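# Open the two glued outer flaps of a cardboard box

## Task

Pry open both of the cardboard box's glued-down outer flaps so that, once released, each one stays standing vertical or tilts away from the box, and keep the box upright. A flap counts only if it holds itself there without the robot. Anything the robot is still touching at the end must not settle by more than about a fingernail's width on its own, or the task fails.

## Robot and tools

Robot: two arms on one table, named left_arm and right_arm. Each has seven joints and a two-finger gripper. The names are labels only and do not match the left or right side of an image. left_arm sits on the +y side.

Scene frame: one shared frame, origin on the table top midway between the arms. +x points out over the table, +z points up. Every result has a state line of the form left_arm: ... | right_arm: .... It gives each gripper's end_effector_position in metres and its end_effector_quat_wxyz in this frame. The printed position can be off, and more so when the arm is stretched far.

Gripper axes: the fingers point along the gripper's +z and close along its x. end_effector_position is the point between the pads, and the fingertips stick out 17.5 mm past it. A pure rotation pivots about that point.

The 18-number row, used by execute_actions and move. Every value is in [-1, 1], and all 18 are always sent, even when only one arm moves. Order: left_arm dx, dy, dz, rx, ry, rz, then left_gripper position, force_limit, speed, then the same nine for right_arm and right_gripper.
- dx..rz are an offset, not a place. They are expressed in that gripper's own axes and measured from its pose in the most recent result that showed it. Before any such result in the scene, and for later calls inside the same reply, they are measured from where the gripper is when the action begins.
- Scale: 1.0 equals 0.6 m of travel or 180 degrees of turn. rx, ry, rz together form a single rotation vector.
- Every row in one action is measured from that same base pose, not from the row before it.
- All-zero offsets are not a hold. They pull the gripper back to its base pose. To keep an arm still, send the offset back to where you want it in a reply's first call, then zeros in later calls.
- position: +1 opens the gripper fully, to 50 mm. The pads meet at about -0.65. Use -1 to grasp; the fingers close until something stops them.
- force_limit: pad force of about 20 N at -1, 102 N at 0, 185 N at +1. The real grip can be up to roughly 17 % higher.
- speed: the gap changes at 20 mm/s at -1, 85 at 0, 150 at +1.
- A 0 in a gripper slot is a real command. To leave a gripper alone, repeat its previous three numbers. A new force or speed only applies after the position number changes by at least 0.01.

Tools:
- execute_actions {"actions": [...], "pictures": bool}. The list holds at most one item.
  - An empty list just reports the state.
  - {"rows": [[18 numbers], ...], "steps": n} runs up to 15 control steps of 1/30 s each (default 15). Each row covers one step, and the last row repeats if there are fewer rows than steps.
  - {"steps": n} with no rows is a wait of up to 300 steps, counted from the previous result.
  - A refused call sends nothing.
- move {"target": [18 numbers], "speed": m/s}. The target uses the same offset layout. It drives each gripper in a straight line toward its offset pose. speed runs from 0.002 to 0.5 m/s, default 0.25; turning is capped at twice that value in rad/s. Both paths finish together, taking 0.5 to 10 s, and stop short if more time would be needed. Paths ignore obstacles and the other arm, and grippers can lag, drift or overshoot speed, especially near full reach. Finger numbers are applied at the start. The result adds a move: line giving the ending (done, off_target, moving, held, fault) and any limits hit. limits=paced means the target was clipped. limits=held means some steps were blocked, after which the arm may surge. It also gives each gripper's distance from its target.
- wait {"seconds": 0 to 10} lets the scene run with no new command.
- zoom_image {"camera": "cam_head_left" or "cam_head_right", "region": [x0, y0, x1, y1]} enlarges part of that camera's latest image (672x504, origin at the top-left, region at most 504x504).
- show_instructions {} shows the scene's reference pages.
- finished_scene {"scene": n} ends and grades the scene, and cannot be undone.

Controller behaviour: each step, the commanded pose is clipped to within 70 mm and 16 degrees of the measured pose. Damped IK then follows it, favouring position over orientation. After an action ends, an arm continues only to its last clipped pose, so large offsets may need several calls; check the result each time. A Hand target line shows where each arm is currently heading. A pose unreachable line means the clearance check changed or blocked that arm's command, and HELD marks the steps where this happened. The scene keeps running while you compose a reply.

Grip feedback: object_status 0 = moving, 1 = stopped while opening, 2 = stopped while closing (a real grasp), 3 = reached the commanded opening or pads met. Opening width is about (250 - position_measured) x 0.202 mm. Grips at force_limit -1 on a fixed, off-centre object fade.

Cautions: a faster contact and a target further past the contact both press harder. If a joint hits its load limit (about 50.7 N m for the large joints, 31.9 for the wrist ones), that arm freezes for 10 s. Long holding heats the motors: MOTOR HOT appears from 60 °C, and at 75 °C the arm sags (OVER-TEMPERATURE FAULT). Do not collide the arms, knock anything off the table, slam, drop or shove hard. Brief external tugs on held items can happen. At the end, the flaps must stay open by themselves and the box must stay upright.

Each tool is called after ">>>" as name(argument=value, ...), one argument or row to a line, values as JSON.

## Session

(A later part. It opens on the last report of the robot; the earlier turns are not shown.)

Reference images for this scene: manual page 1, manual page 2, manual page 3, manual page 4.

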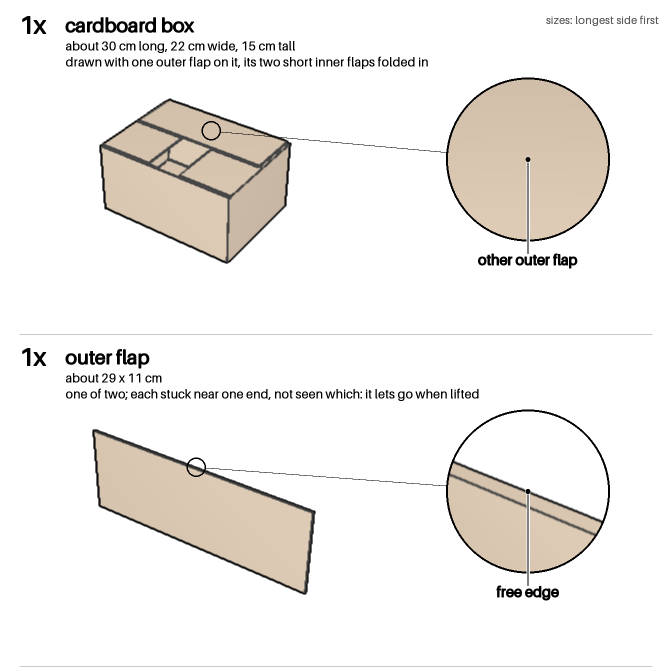

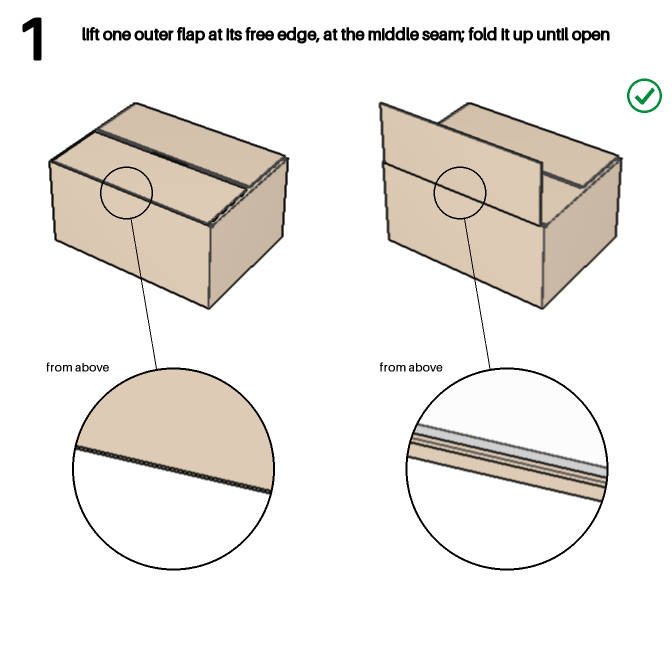

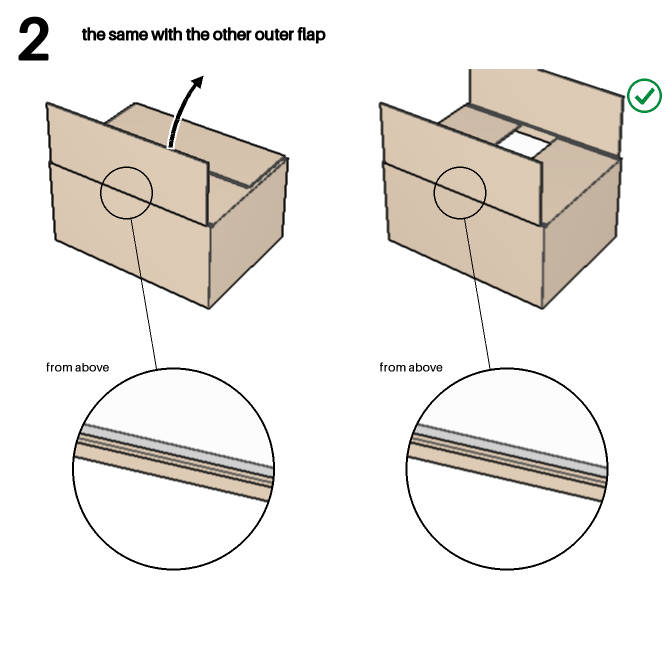

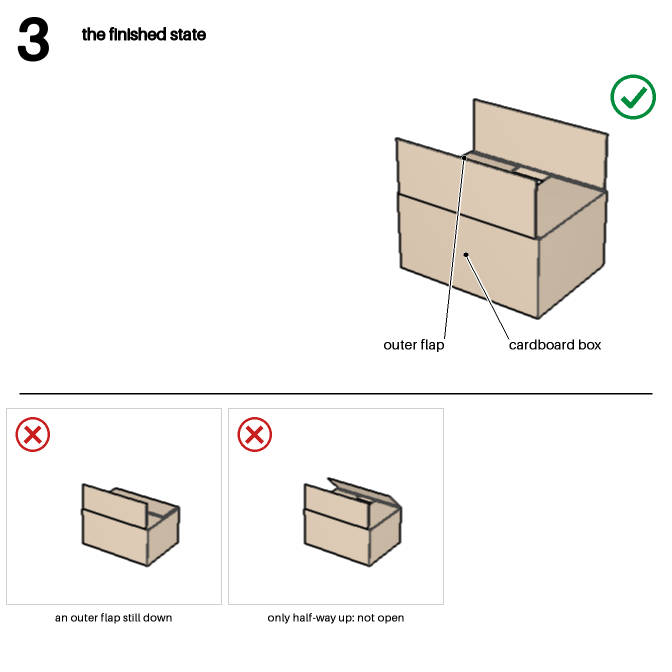

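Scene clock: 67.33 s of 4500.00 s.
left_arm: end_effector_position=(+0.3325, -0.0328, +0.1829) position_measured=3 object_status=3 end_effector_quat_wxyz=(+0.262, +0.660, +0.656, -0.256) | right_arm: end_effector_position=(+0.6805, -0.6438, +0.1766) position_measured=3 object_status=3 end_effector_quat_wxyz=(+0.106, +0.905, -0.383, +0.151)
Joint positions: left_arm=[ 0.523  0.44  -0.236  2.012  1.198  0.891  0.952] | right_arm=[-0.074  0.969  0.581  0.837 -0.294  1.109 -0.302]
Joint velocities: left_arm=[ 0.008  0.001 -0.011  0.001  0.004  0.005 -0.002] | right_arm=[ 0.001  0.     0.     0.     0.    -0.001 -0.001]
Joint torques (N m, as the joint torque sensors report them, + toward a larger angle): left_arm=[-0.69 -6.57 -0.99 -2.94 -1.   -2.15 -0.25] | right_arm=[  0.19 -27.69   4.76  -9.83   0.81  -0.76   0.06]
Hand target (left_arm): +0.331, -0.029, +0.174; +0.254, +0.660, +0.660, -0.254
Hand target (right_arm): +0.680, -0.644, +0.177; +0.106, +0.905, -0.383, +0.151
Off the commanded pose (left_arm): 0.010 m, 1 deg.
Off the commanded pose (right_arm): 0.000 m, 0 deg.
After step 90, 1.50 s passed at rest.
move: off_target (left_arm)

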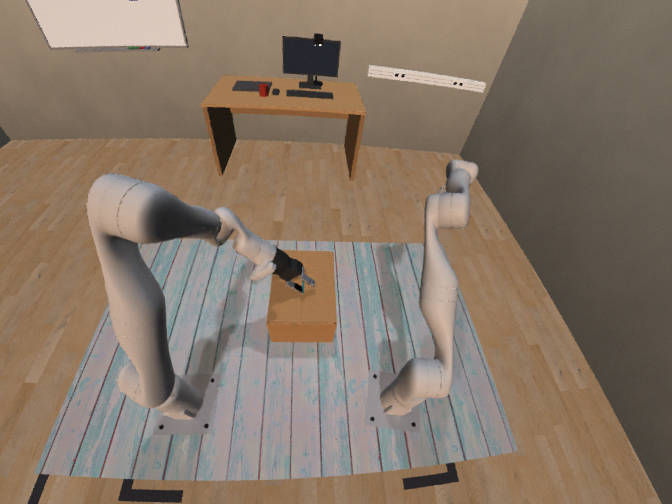

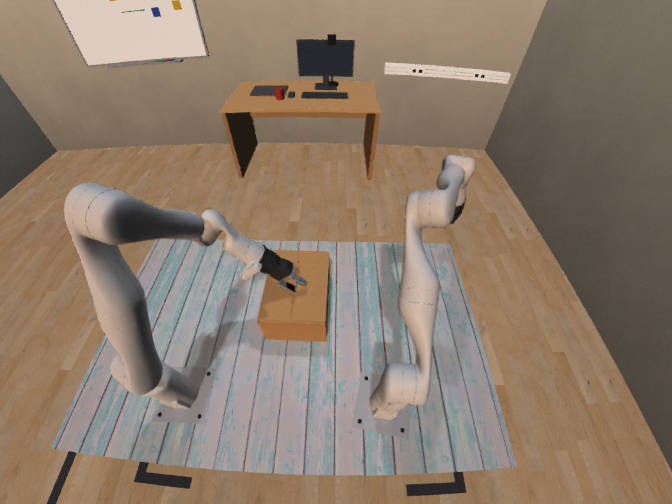

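>>> move(
  target=[-0.006,0.022,-0.014,0,0,0,1,0,0,0,0,0,0,0,0,1,0,0],
  speed=0.04,
)

>>> move(
  target=[0.034,0,0.026,0,0,0,1,0,0,0,0,0,0,0,0,1,0,0],
  speed=0.025,
)

>>> zoom_image(
  camera="cam_head_left",
  region=[255,245,345,335],
)

>>> zoom_image(
  camera="cam_head_right",
  region=[245,245,335,335],
)

Scene clock: 73.67 s of 4500.00 s.
left_arm: end_effector_position=(+0.3455, -0.0298, +0.1917) position_measured=3 object_status=3 end_effector_quat_wxyz=(+0.262, +0.660, +0.656, -0.256) | right_arm: end_effector_position=(+0.6805, -0.6438, +0.1766) position_measured=3 object_status=3 end_effector_quat_wxyz=(+0.106, +0.905, -0.383, +0.151)
Joint positions: left_arm=[ 0.512  0.443 -0.247  1.965  1.161  0.924  0.993] | right_arm=[-0.074  0.969  0.581  0.837 -0.294  1.109 -0.302]
Joint velocities: left_arm=[-0.     0.003  0.     0.     0.     0.     0.   ] | right_arm=[-0.001  0.001  0.     0.001  0.    -0.    -0.   ]
Joint torques (N m, as the joint torque sensors report them, + toward a larger angle): left_arm=[ -0.05 -16.12   0.5   -6.99   1.61   1.09   0.24] | right_arm=[  0.08 -27.78   4.57 -10.02   0.98  -0.73   0.03]
Hand target (left_arm): +0.346, -0.030, +0.192; +0.262, +0.660, +0.656, -0.256
Hand target (right_arm): +0.680, -0.644, +0.177; +0.106, +0.905, -0.383, +0.151
Off the commanded pose (left_arm): 0.000 m, 0 deg.
Off the commanded pose (right_arm): 0.000 m, 0 deg.
After step 90, 2.63 s passed at rest.
move: done

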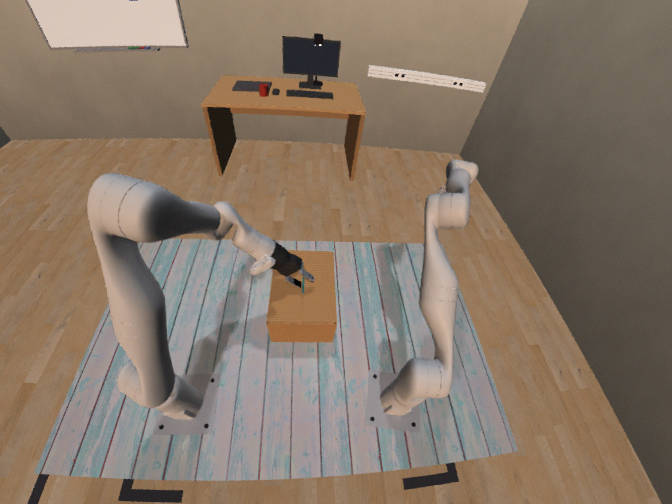

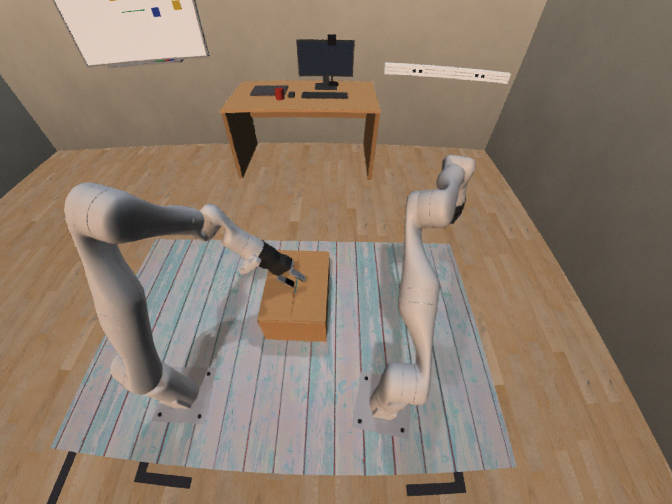

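Scene clock: 74.93 s of 4500.00 s.
left_arm: end_effector_position=(+0.3482, -0.0321, +0.1824) position_measured=3 object_status=3 end_effector_quat_wxyz=(+0.276, +0.660, +0.649, -0.259) | right_arm: end_effector_position=(+0.6805, -0.6438, +0.1766) position_measured=3 object_status=3 end_effector_quat_wxyz=(+0.106, +0.905, -0.383, +0.151)
Joint positions: left_arm=[ 0.501  0.468 -0.245  1.99   1.231  0.919  0.894] | right_arm=[-0.074  0.969  0.581  0.837 -0.294  1.109 -0.302]
Joint velocities: left_arm=[ 0.014  0.002 -0.019 -0.001  0.006  0.01  -0.004] | right_arm=[ 0.001 -0.    -0.    -0.     0.    -0.001 -0.   ]
Joint torques (N m, as the joint torque sensors report them, + toward a larger angle): left_arm=[-0.5  -0.61 -2.19 -0.82 -2.05 -4.92 -0.77] | right_arm=[  0.18 -27.71   4.84  -9.9    0.9   -0.83   0.06]
Hand target (left_arm): +0.346, -0.025, +0.167; +0.262, +0.660, +0.656, -0.256
Hand target (right_arm): +0.680, -0.644, +0.177; +0.106, +0.905, -0.383, +0.151
Off the commanded pose (left_arm): 0.017 m, 2 deg.
Off the commanded pose (right_arm): 0.000 m, 0 deg.
move: off_target (left_arm)

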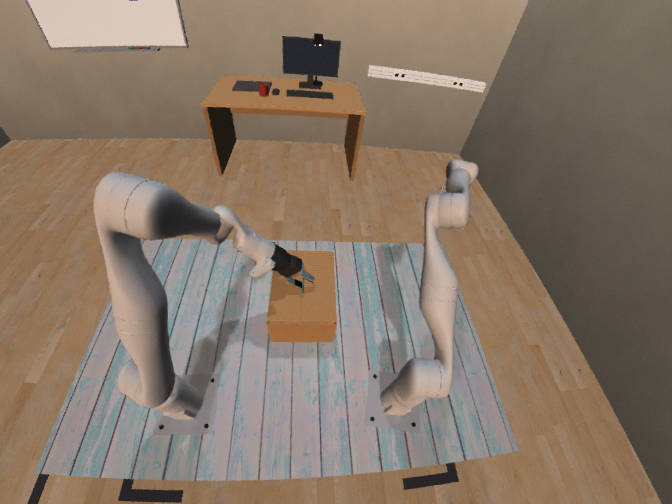

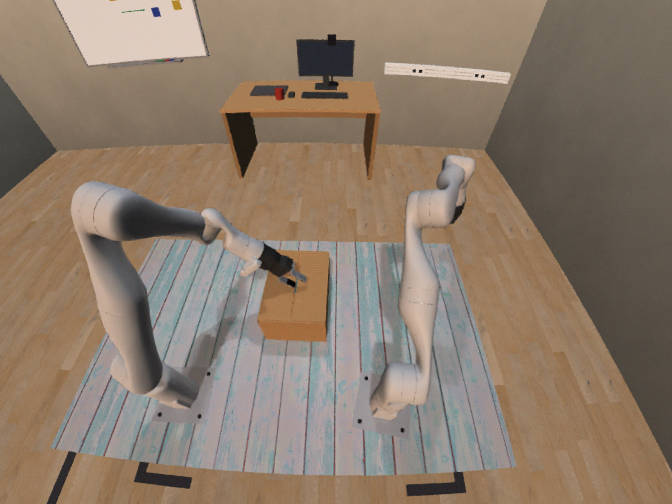

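Region (255, 245, 345, 335) of cam_head_left's 672x504 image, scaled by 5.600, with more detail than that image has.

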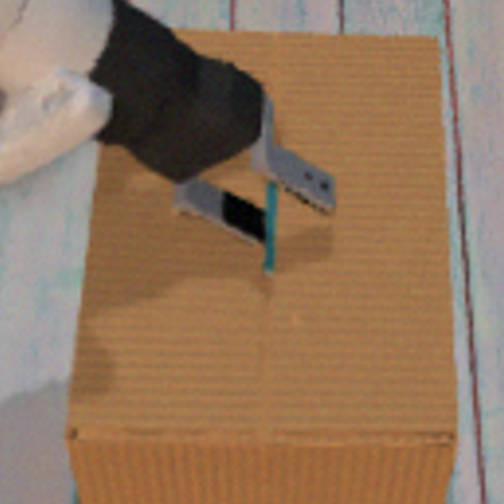

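Region (245, 245, 335, 335) of cam_head_right's 672x504 image, scaled by 5.600, with more detail than that image has.

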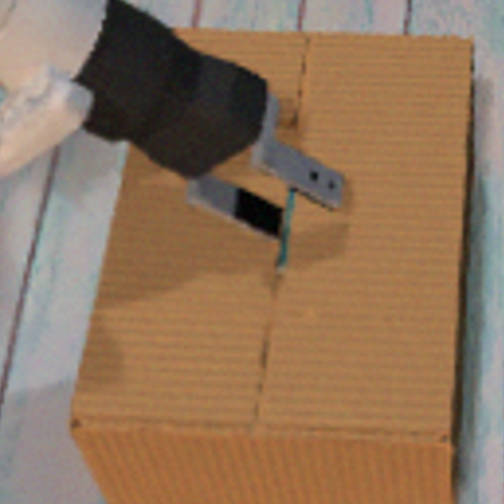

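>>> move(
  target=[0.25,0,-0.55,0,0.15,0,1,0,0,0,0,0,0,0,0,1,0,0],
  speed=0.3,
)

>>> move(
  target=[0,0,0,0,0,0,1,0,0,-0.997,-0.28,-0.533,0.071,-0.341,0.244,1,0,0],
  speed=0.3,
)

>>> zoom_image(
  camera="cam_head_left",
  region=[240,220,380,360],
)

>>> zoom_image(
  camera="cam_head_right",
  region=[230,220,370,360],
)

Scene clock: 90.27 s of 4500.00 s.
left_arm: end_effector_position=(+0.3462, +0.3046, +0.3132) position_measured=3 object_status=3 end_effector_quat_wxyz=(+0.119, +0.702, +0.695, -0.098) | right_arm: end_effector_position=(+0.6805, -0.6438, +0.1766) position_measured=3 object_status=3 end_effector_quat_wxyz=(+0.106, +0.905, -0.383, +0.151)
Joint positions: left_arm=[ 0.252  0.174 -0.578  1.646  0.395  1.446  1.13 ] | right_arm=[-0.074  0.969  0.581  0.837 -0.294  1.109 -0.302]
Joint velocities: left_arm=[-0.003  0.002 -0.004 -0.002 -0.    -0.001 -0.001] | right_arm=[ 0.002 -0.    -0.    -0.    -0.     0.002  0.   ]
Joint torques (N m, as the joint torque sensors report them, + toward a larger angle): left_arm=[ -0.23 -11.64  -0.3   -8.81   1.18   0.37   0.19] | right_arm=[  0.21 -27.62   4.77 -10.05   0.87  -0.68   0.03]
Hand target (left_arm): +0.346, +0.305, +0.313; +0.118, +0.702, +0.695, -0.098
Hand target (right_arm): +0.680, -0.644, +0.177; +0.106, +0.905, -0.383, +0.151
Off the commanded pose (left_arm): 0.002 m, 0 deg.
Off the commanded pose (right_arm): 0.000 m, 0 deg.
After step 90, 10.73 s passed at rest.
move: done

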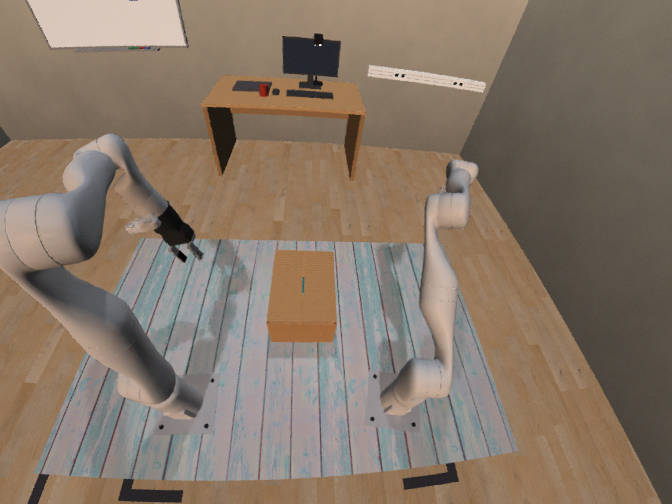

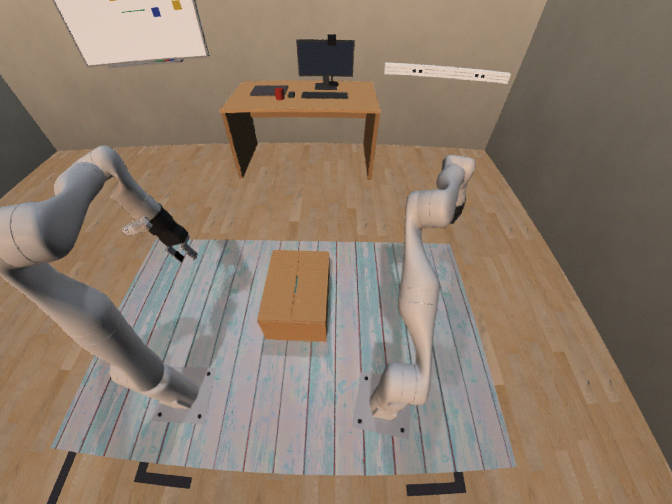

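Scene clock: 93.03 s of 4500.00 s.
left_arm: end_effector_position=(+0.3462, +0.3046, +0.3132) position_measured=3 object_status=3 end_effector_quat_wxyz=(+0.119, +0.702, +0.695, -0.098) | right_arm: end_effector_position=(+0.3451, -0.0353, +0.2513) position_measured=3 object_status=3 end_effector_quat_wxyz=(-0.253, +0.659, -0.660, -0.255)
Joint positions: left_arm=[ 0.252  0.174 -0.578  1.646  0.395  1.446  1.13 ] | right_arm=[-0.773  0.216  0.332  2.056 -1.018  0.968 -1.175]
Joint velocities: left_arm=[ 0.    -0.001 -0.     0.001  0.001  0.     0.   ] | right_arm=[-0.002 -0.006 -0.005  0.001  0.001 -0.002  0.001]
Joint torques (N m, as the joint torque sensors report them, + toward a larger angle): left_arm=[ -0.03 -11.79  -0.38  -8.67   1.08   0.35   0.18] | right_arm=[  0.1  -12.74   0.86  -8.64  -1.45   1.39   0.26]
Hand target (left_arm): +0.346, +0.305, +0.313; +0.119, +0.702, +0.695, -0.098
Hand target (right_arm): +0.345, -0.035, +0.252; -0.254, +0.660, -0.660, -0.255
Off the commanded pose (left_arm): 0.000 m, 0 deg.
Off the commanded pose (right_arm): 0.001 m, 0 deg.
move: done

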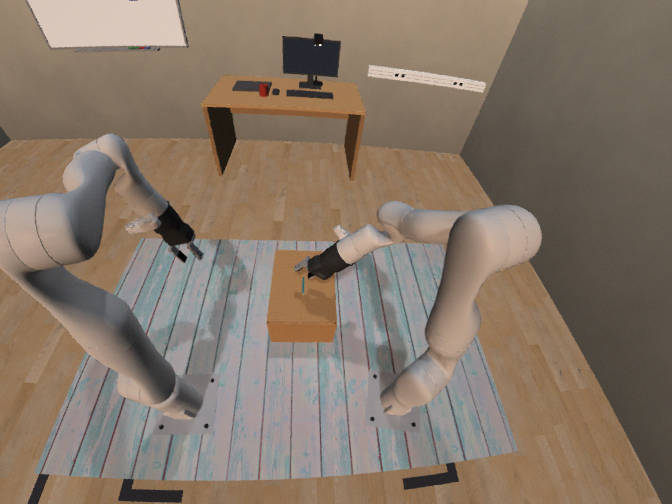

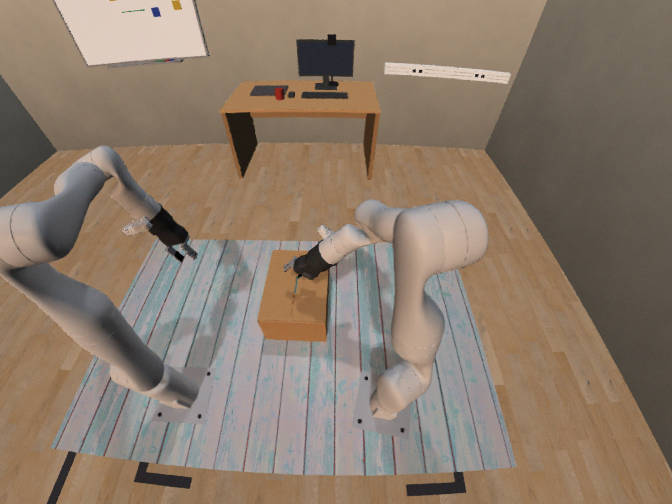

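Region (240, 220, 380, 360) of cam_head_left's 672x504 image, scaled by 3.600, with more detail than that image has.

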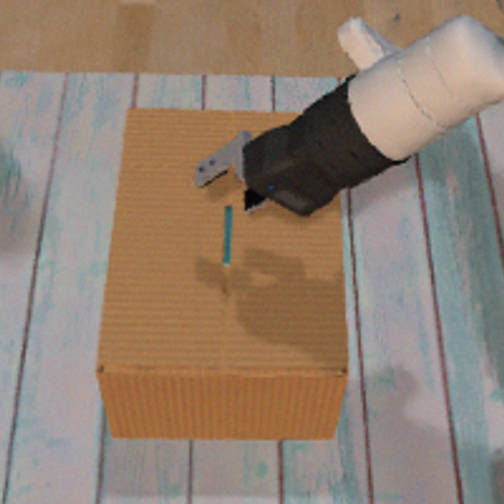

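Region (230, 220, 370, 360) of cam_head_right's 672x504 image, scaled by 3.600, with more detail than that image has.

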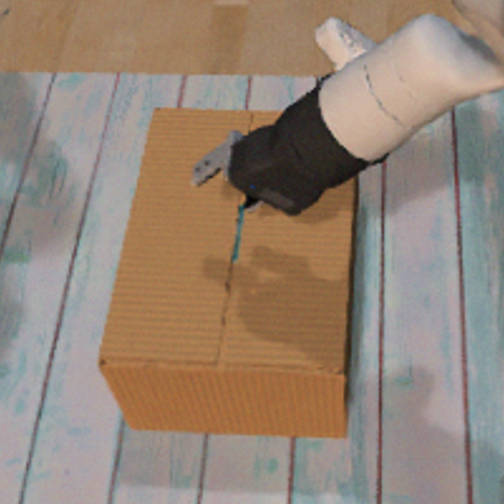

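>>> move(
  target=[0,0,0,0,0,0,1,0,0,0.054,0.008,0.077,0,0,0,1,0,0],
  speed=0.08,
)

>>> zoom_image(
  camera="cam_head_left",
  region=[260,245,350,335],
)

>>> zoom_image(
  camera="cam_head_right",
  region=[250,245,340,335],
)

Scene clock: 100.10 s of 4500.00 s.
left_arm: end_effector_position=(+0.3462, +0.3046, +0.3132) position_measured=3 object_status=3 end_effector_quat_wxyz=(+0.119, +0.702, +0.695, -0.098) | right_arm: end_effector_position=(+0.3400, -0.0281, +0.1955) position_measured=3 object_status=3 end_effector_quat_wxyz=(-0.254, +0.659, -0.660, -0.255)
Joint positions: left_arm=[ 0.252  0.174 -0.578  1.646  0.395  1.446  1.13 ] | right_arm=[-0.752  0.322  0.291  2.155 -1.188  0.874 -0.951]
Joint velocities: left_arm=[ 0.     0.     0.     0.001 -0.     0.    -0.   ] | right_arm=[ 0.001  0.006  0.002 -0.    -0.     0.001  0.   ]
Joint torques (N m, as the joint torque sensors report them, + toward a larger angle): left_arm=[ -0.44 -11.82  -0.18  -8.88   1.27   0.19   0.16] | right_arm=[  0.   -13.85   0.56  -7.31  -1.16   1.61   0.11]
Hand target (left_arm): +0.346, +0.305, +0.313; +0.119, +0.702, +0.695, -0.098
Hand target (right_arm): +0.340, -0.028, +0.195; -0.253, +0.659, -0.660, -0.255
Off the commanded pose (left_arm): 0.000 m, 0 deg.
Off the commanded pose (right_arm): 0.000 m, 0 deg.
After step 90, 3.07 s passed at rest.
move: done

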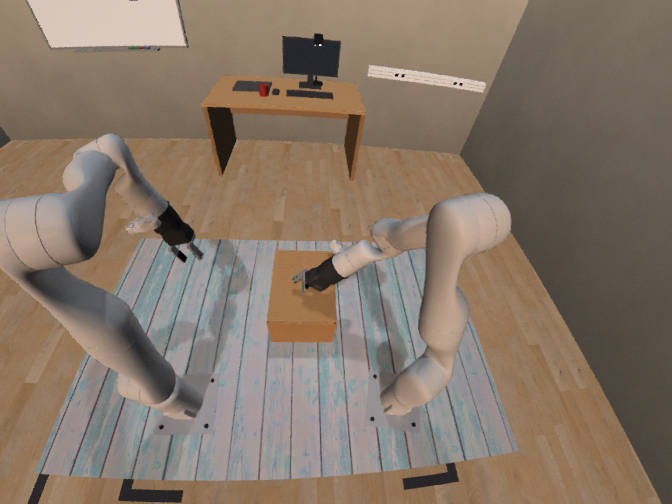

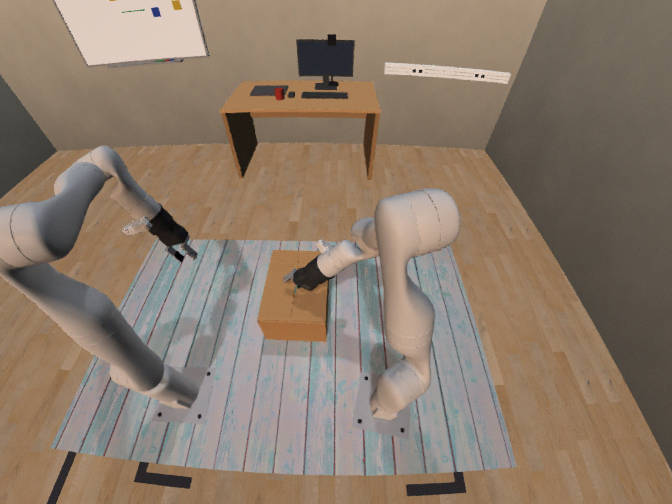

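Region (260, 245, 350, 335) of cam_head_left's 672x504 image, scaled by 5.600, with more detail than that image has.

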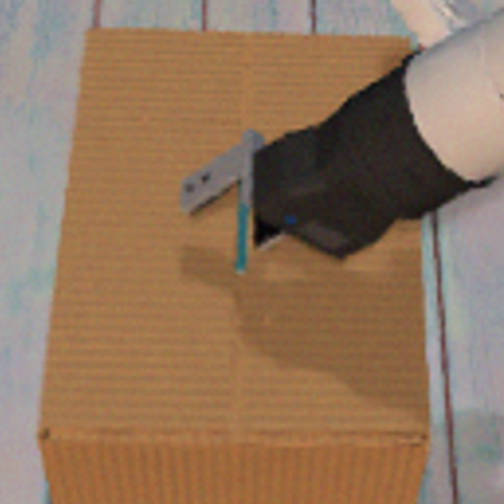

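Region (250, 245, 340, 335) of cam_head_right's 672x504 image, scaled by 5.600, with more detail than that image has.

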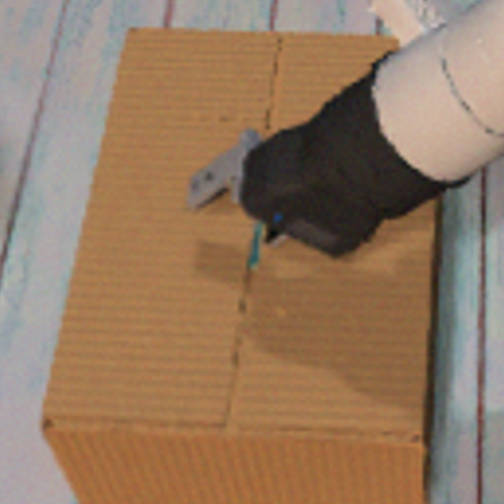

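>>> move(
  target=[0,0,0,0,0,0,1,0,0,0.03,0,0.027,0,0,0,1,0,0],
  speed=0.025,
)

>>> move(
  target=[0,0,0,0,0,0,1,0,0,-0.005,0,0.03,0,0,0,1,0,0],
  speed=0.02,
)

>>> zoom_image(
  camera="cam_head_left",
  region=[260,245,350,335],
)

Scene clock: 105.50 s of 4500.00 s.
left_arm: end_effector_position=(+0.3462, +0.3046, +0.3132) position_measured=3 object_status=3 end_effector_quat_wxyz=(+0.119, +0.702, +0.695, -0.098) | right_arm: end_effector_position=(+0.3430, -0.0260, +0.1826) position_measured=3 object_status=3 end_effector_quat_wxyz=(-0.265, +0.660, -0.655, -0.256)
Joint positions: left_arm=[ 0.252  0.174 -0.578  1.646  0.395  1.446  1.13 ] | right_arm=[-0.732  0.362  0.279  2.18  -1.27   0.864 -0.836]
Joint velocities: left_arm=[-0.     0.    -0.001 -0.     0.    -0.    -0.   ] | right_arm=[-0.008  0.001  0.012 -0.001 -0.003  0.003  0.005]
Joint torques (N m, as the joint torque sensors report them, + toward a larger angle): left_arm=[ -0.32 -11.81  -0.31  -8.74   0.92   0.19   0.13] | right_arm=[ 0.4  -1.24  1.68 -1.29  1.69 -2.02 -0.27]
Hand target (left_arm): +0.346, +0.305, +0.313; +0.119, +0.702, +0.695, -0.098
Hand target (right_arm): +0.340, -0.031, +0.172; -0.253, +0.660, -0.660, -0.255
Off the commanded pose (left_arm): 0.000 m, 0 deg.
Off the commanded pose (right_arm): 0.013 m, 1 deg.
After step 90, 1.20 s passed at rest.
move: off_target (right_arm)

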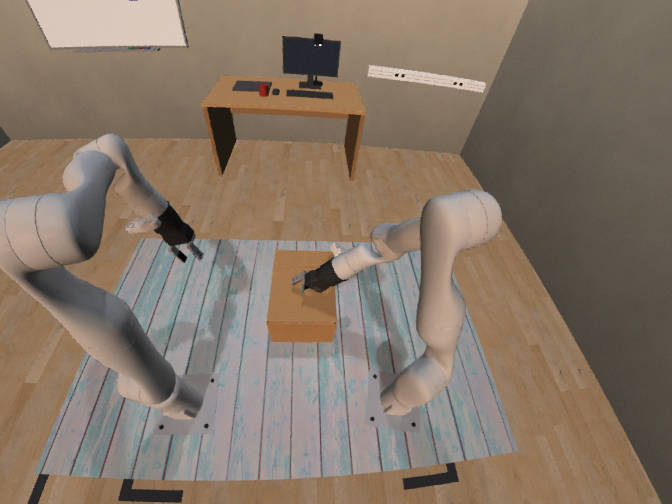

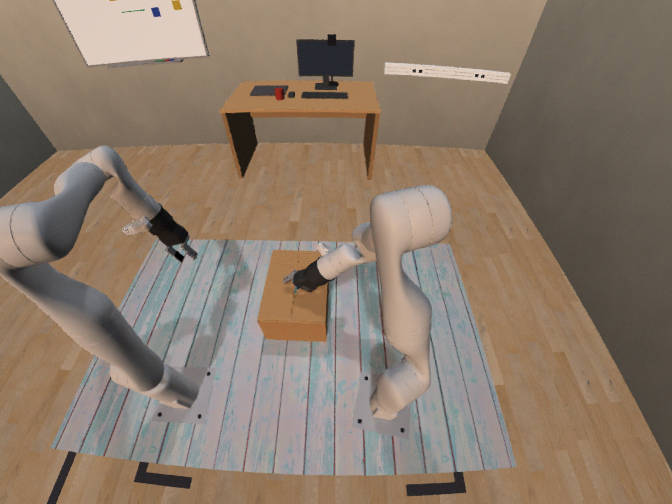

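Scene clock: 106.63 s of 4500.00 s.
left_arm: end_effector_position=(+0.3462, +0.3046, +0.3132) position_measured=3 object_status=3 end_effector_quat_wxyz=(+0.119, +0.702, +0.695, -0.098) | right_arm: end_effector_position=(+0.3467, -0.0135, +0.1797) position_measured=3 object_status=3 end_effector_quat_wxyz=(-0.273, +0.658, -0.654, -0.255)
Joint positions: left_arm=[ 0.252  0.174 -0.578  1.646  0.395  1.446  1.13 ] | right_arm=[-0.751  0.377  0.266  2.182 -1.327  0.838 -0.806]
Joint velocities: left_arm=[ 0.     0.     0.001 -0.001 -0.    -0.001  0.   ] | right_arm=[-0.003  0.001  0.002  0.    -0.     0.001 -0.001]
Joint torques (N m, as the joint torque sensors report them, + toward a larger angle): left_arm=[ -0.19 -11.7   -0.32  -8.93   1.22   0.1    0.21] | right_arm=[-4.77 -1.55 -3.01 -6.56 -1.31 -0.62  0.4 ]
Hand target (left_arm): +0.346, +0.305, +0.313; +0.119, +0.702, +0.695, -0.098
Hand target (right_arm): +0.343, -0.012, +0.172; -0.265, +0.660, -0.655, -0.256
Off the commanded pose (left_arm): 0.000 m, 0 deg.
Off the commanded pose (right_arm): 0.009 m, 1 deg.
move: off_target (right_arm)

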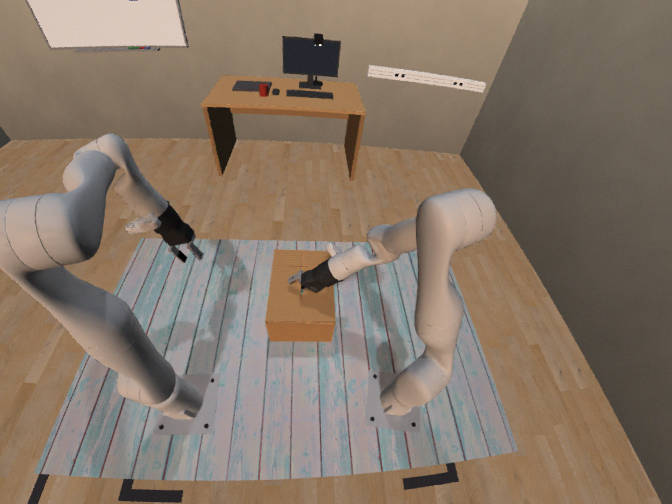

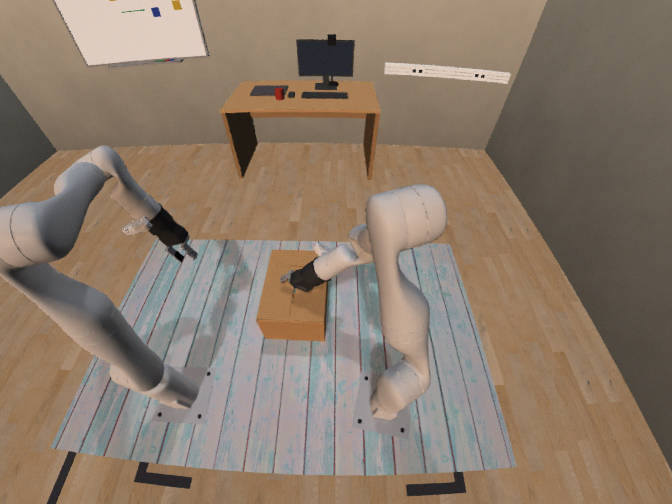

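Region (260, 245, 350, 335) of cam_head_left's 672x504 image, scaled by 5.600, with more detail than that image has.

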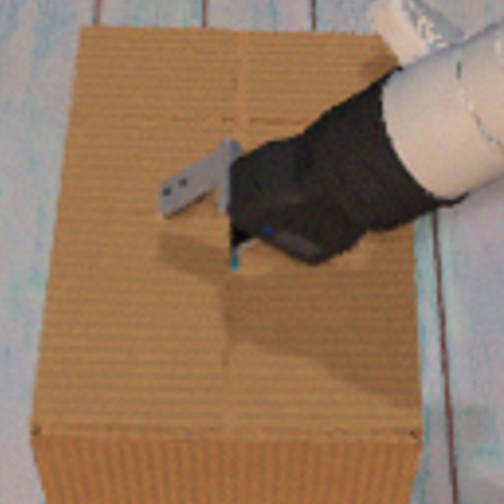

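>>> move(
  target=[0,0,0,0,0,0,1,0,0,0.012,0,0.035,0,0,0,1,0,0],
  speed=0.02,
)

>>> zoom_image(
  camera="cam_head_left",
  region=[250,240,350,340],
)

>>> zoom_image(
  camera="cam_head_right",
  region=[240,240,340,340],
)

Scene clock: 112.37 s of 4500.00 s.
left_arm: end_effector_position=(+0.3462, +0.3046, +0.3132) position_measured=3 object_status=3 end_effector_quat_wxyz=(+0.119, +0.702, +0.695, -0.098) | right_arm: end_effector_position=(+0.3522, -0.0033, +0.1776) position_measured=3 object_status=3 end_effector_quat_wxyz=(-0.290, +0.656, -0.649, -0.255)
Joint positions: left_arm=[ 0.252  0.174 -0.578  1.646  0.395  1.446  1.13 ] | right_arm=[-0.756  0.399  0.256  2.193 -1.413  0.829 -0.723]
Joint velocities: left_arm=[ 0.    -0.     0.     0.001  0.     0.001 -0.   ] | right_arm=[-0.008  0.001  0.012  0.001 -0.002  0.005  0.003]
Joint torques (N m, as the joint torque sensors report them, + toward a larger angle): left_arm=[ -0.28 -11.77  -0.31  -8.95   1.08   0.16   0.14] | right_arm=[-4.72 10.   -2.78 -4.35  0.   -4.16  0.39]
Hand target (left_arm): +0.346, +0.305, +0.313; +0.119, +0.702, +0.695, -0.098
Hand target (right_arm): +0.347, -0.005, +0.160; -0.273, +0.658, -0.654, -0.255
Off the commanded pose (left_arm): 0.000 m, 0 deg.
Off the commanded pose (right_arm): 0.019 m, 2 deg.
After step 90, 1.40 s passed at rest.
move: off_target (right_arm)

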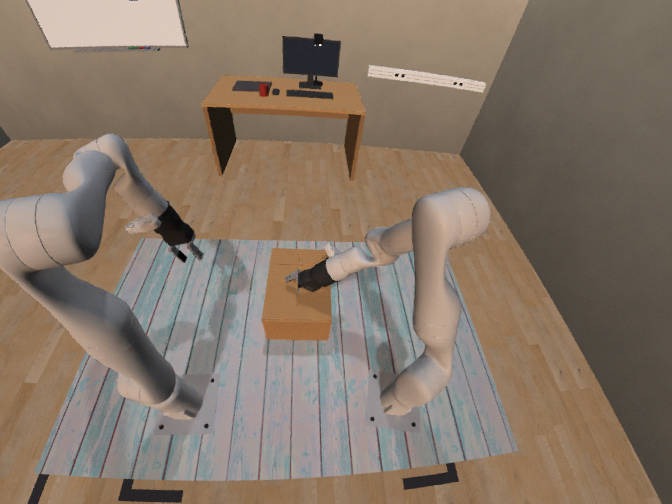

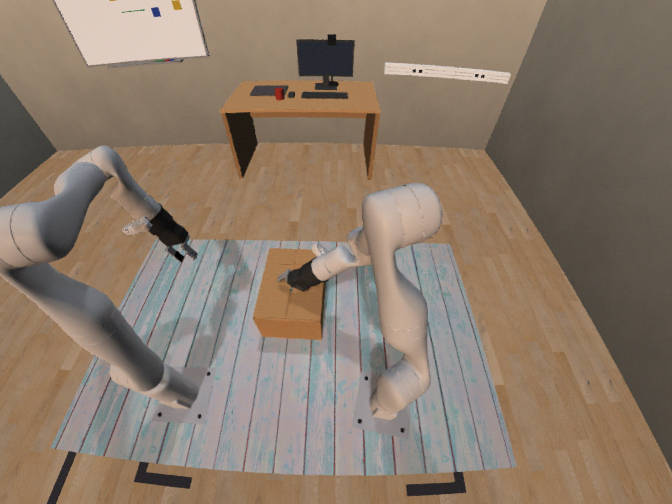

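Region (250, 240, 350, 340) of cam_head_left's 672x504 image, scaled by 5.040, with more detail than that image has.

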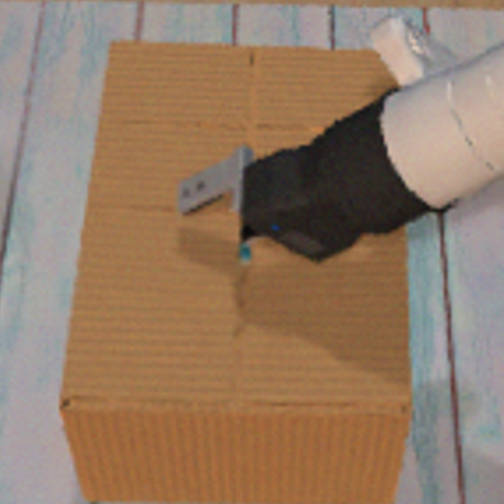

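Region (240, 240, 340, 340) of cam_head_right's 672x504 image, scaled by 5.040, with more detail than that image has.

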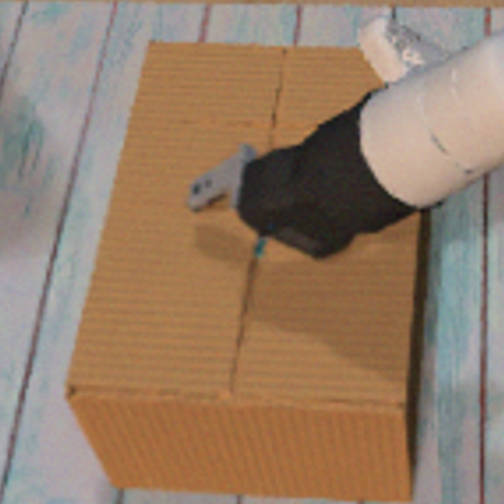

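>>> move(
  target=[-0.145,0,0.40,0,0,0,1,0,0,-0.01,0.02,-0.015,0,-0.055,0,1,0,0],
  speed=0.12,
)

>>> zoom_image(
  camera="cam_head_left",
  region=[210,220,360,370],
)

>>> zoom_image(
  camera="cam_head_right",
  region=[200,220,350,370],
)

Scene clock: 124.90 s of 4500.00 s.
left_arm: end_effector_position=(+0.3517, +0.1508, +0.1105) position_measured=3 object_status=3 end_effector_quat_wxyz=(+0.118, +0.702, +0.696, -0.097) | right_arm: end_effector_position=(+0.3457, -0.0092, +0.1877) position_measured=3 object_status=3 end_effector_quat_wxyz=(-0.348, +0.629, -0.625, -0.305)
Joint positions: left_arm=[ 0.477  0.443 -0.383  2.022  0.692  0.773  1.135] | right_arm=[-0.612  0.461  0.223  2.281 -1.578  1.002 -0.436]
Joint velocities: left_arm=[-0.     0.007  0.002  0.001 -0.001 -0.001  0.001] | right_arm=[ 0.007  0.001 -0.006 -0.001  0.    -0.003  0.   ]
Joint torques (N m, as the joint torque sensors report them, + toward a larger angle): left_arm=[ -0.3  -15.4   -0.48  -6.38   0.57   0.04   0.13] | right_arm=[ -3.78 -13.75  -3.91  -2.7    0.6    4.89   0.03]
Hand target (left_arm): +0.352, +0.151, +0.110; +0.118, +0.702, +0.696, -0.097
Hand target (right_arm): +0.339, -0.005, +0.187; -0.345, +0.631, -0.622, -0.310
Off the commanded pose (left_arm): 0.002 m, 0 deg.
Off the commanded pose (right_arm): 0.007 m, 1 deg.
After step 90, 7.10 s passed at rest.
move: off_target (right_arm)

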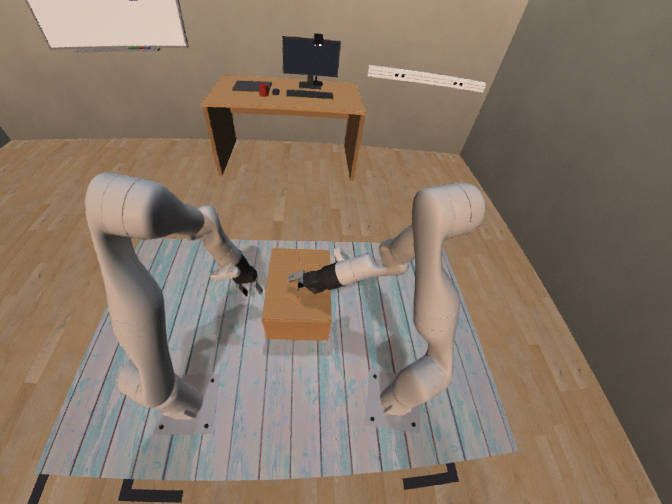

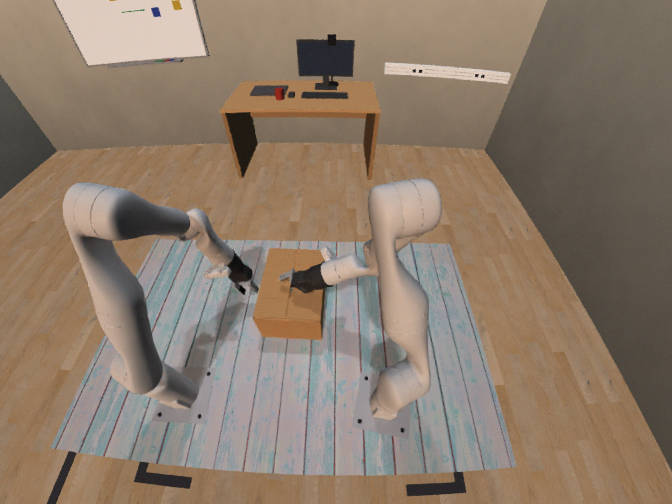

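Region (210, 220, 360, 370) of cam_head_left's 672x504 image, scaled by 3.360, with more detail than that image has.

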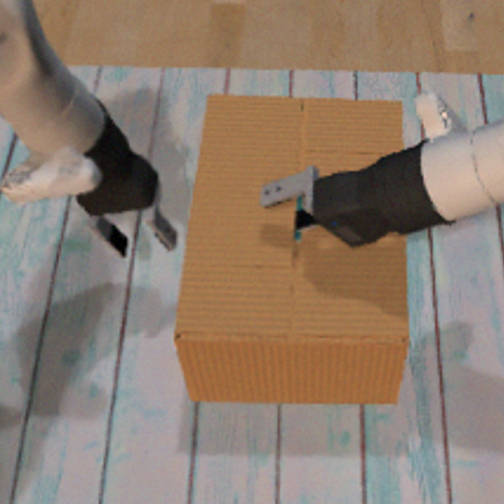

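Region (200, 220, 350, 370) of cam_head_right's 672x504 image, scaled by 3.360, with more detail than that image has.

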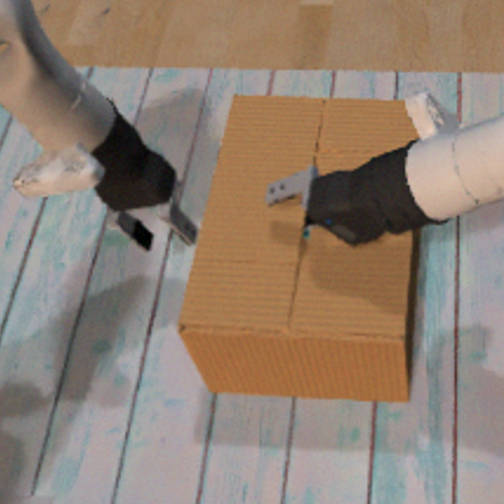

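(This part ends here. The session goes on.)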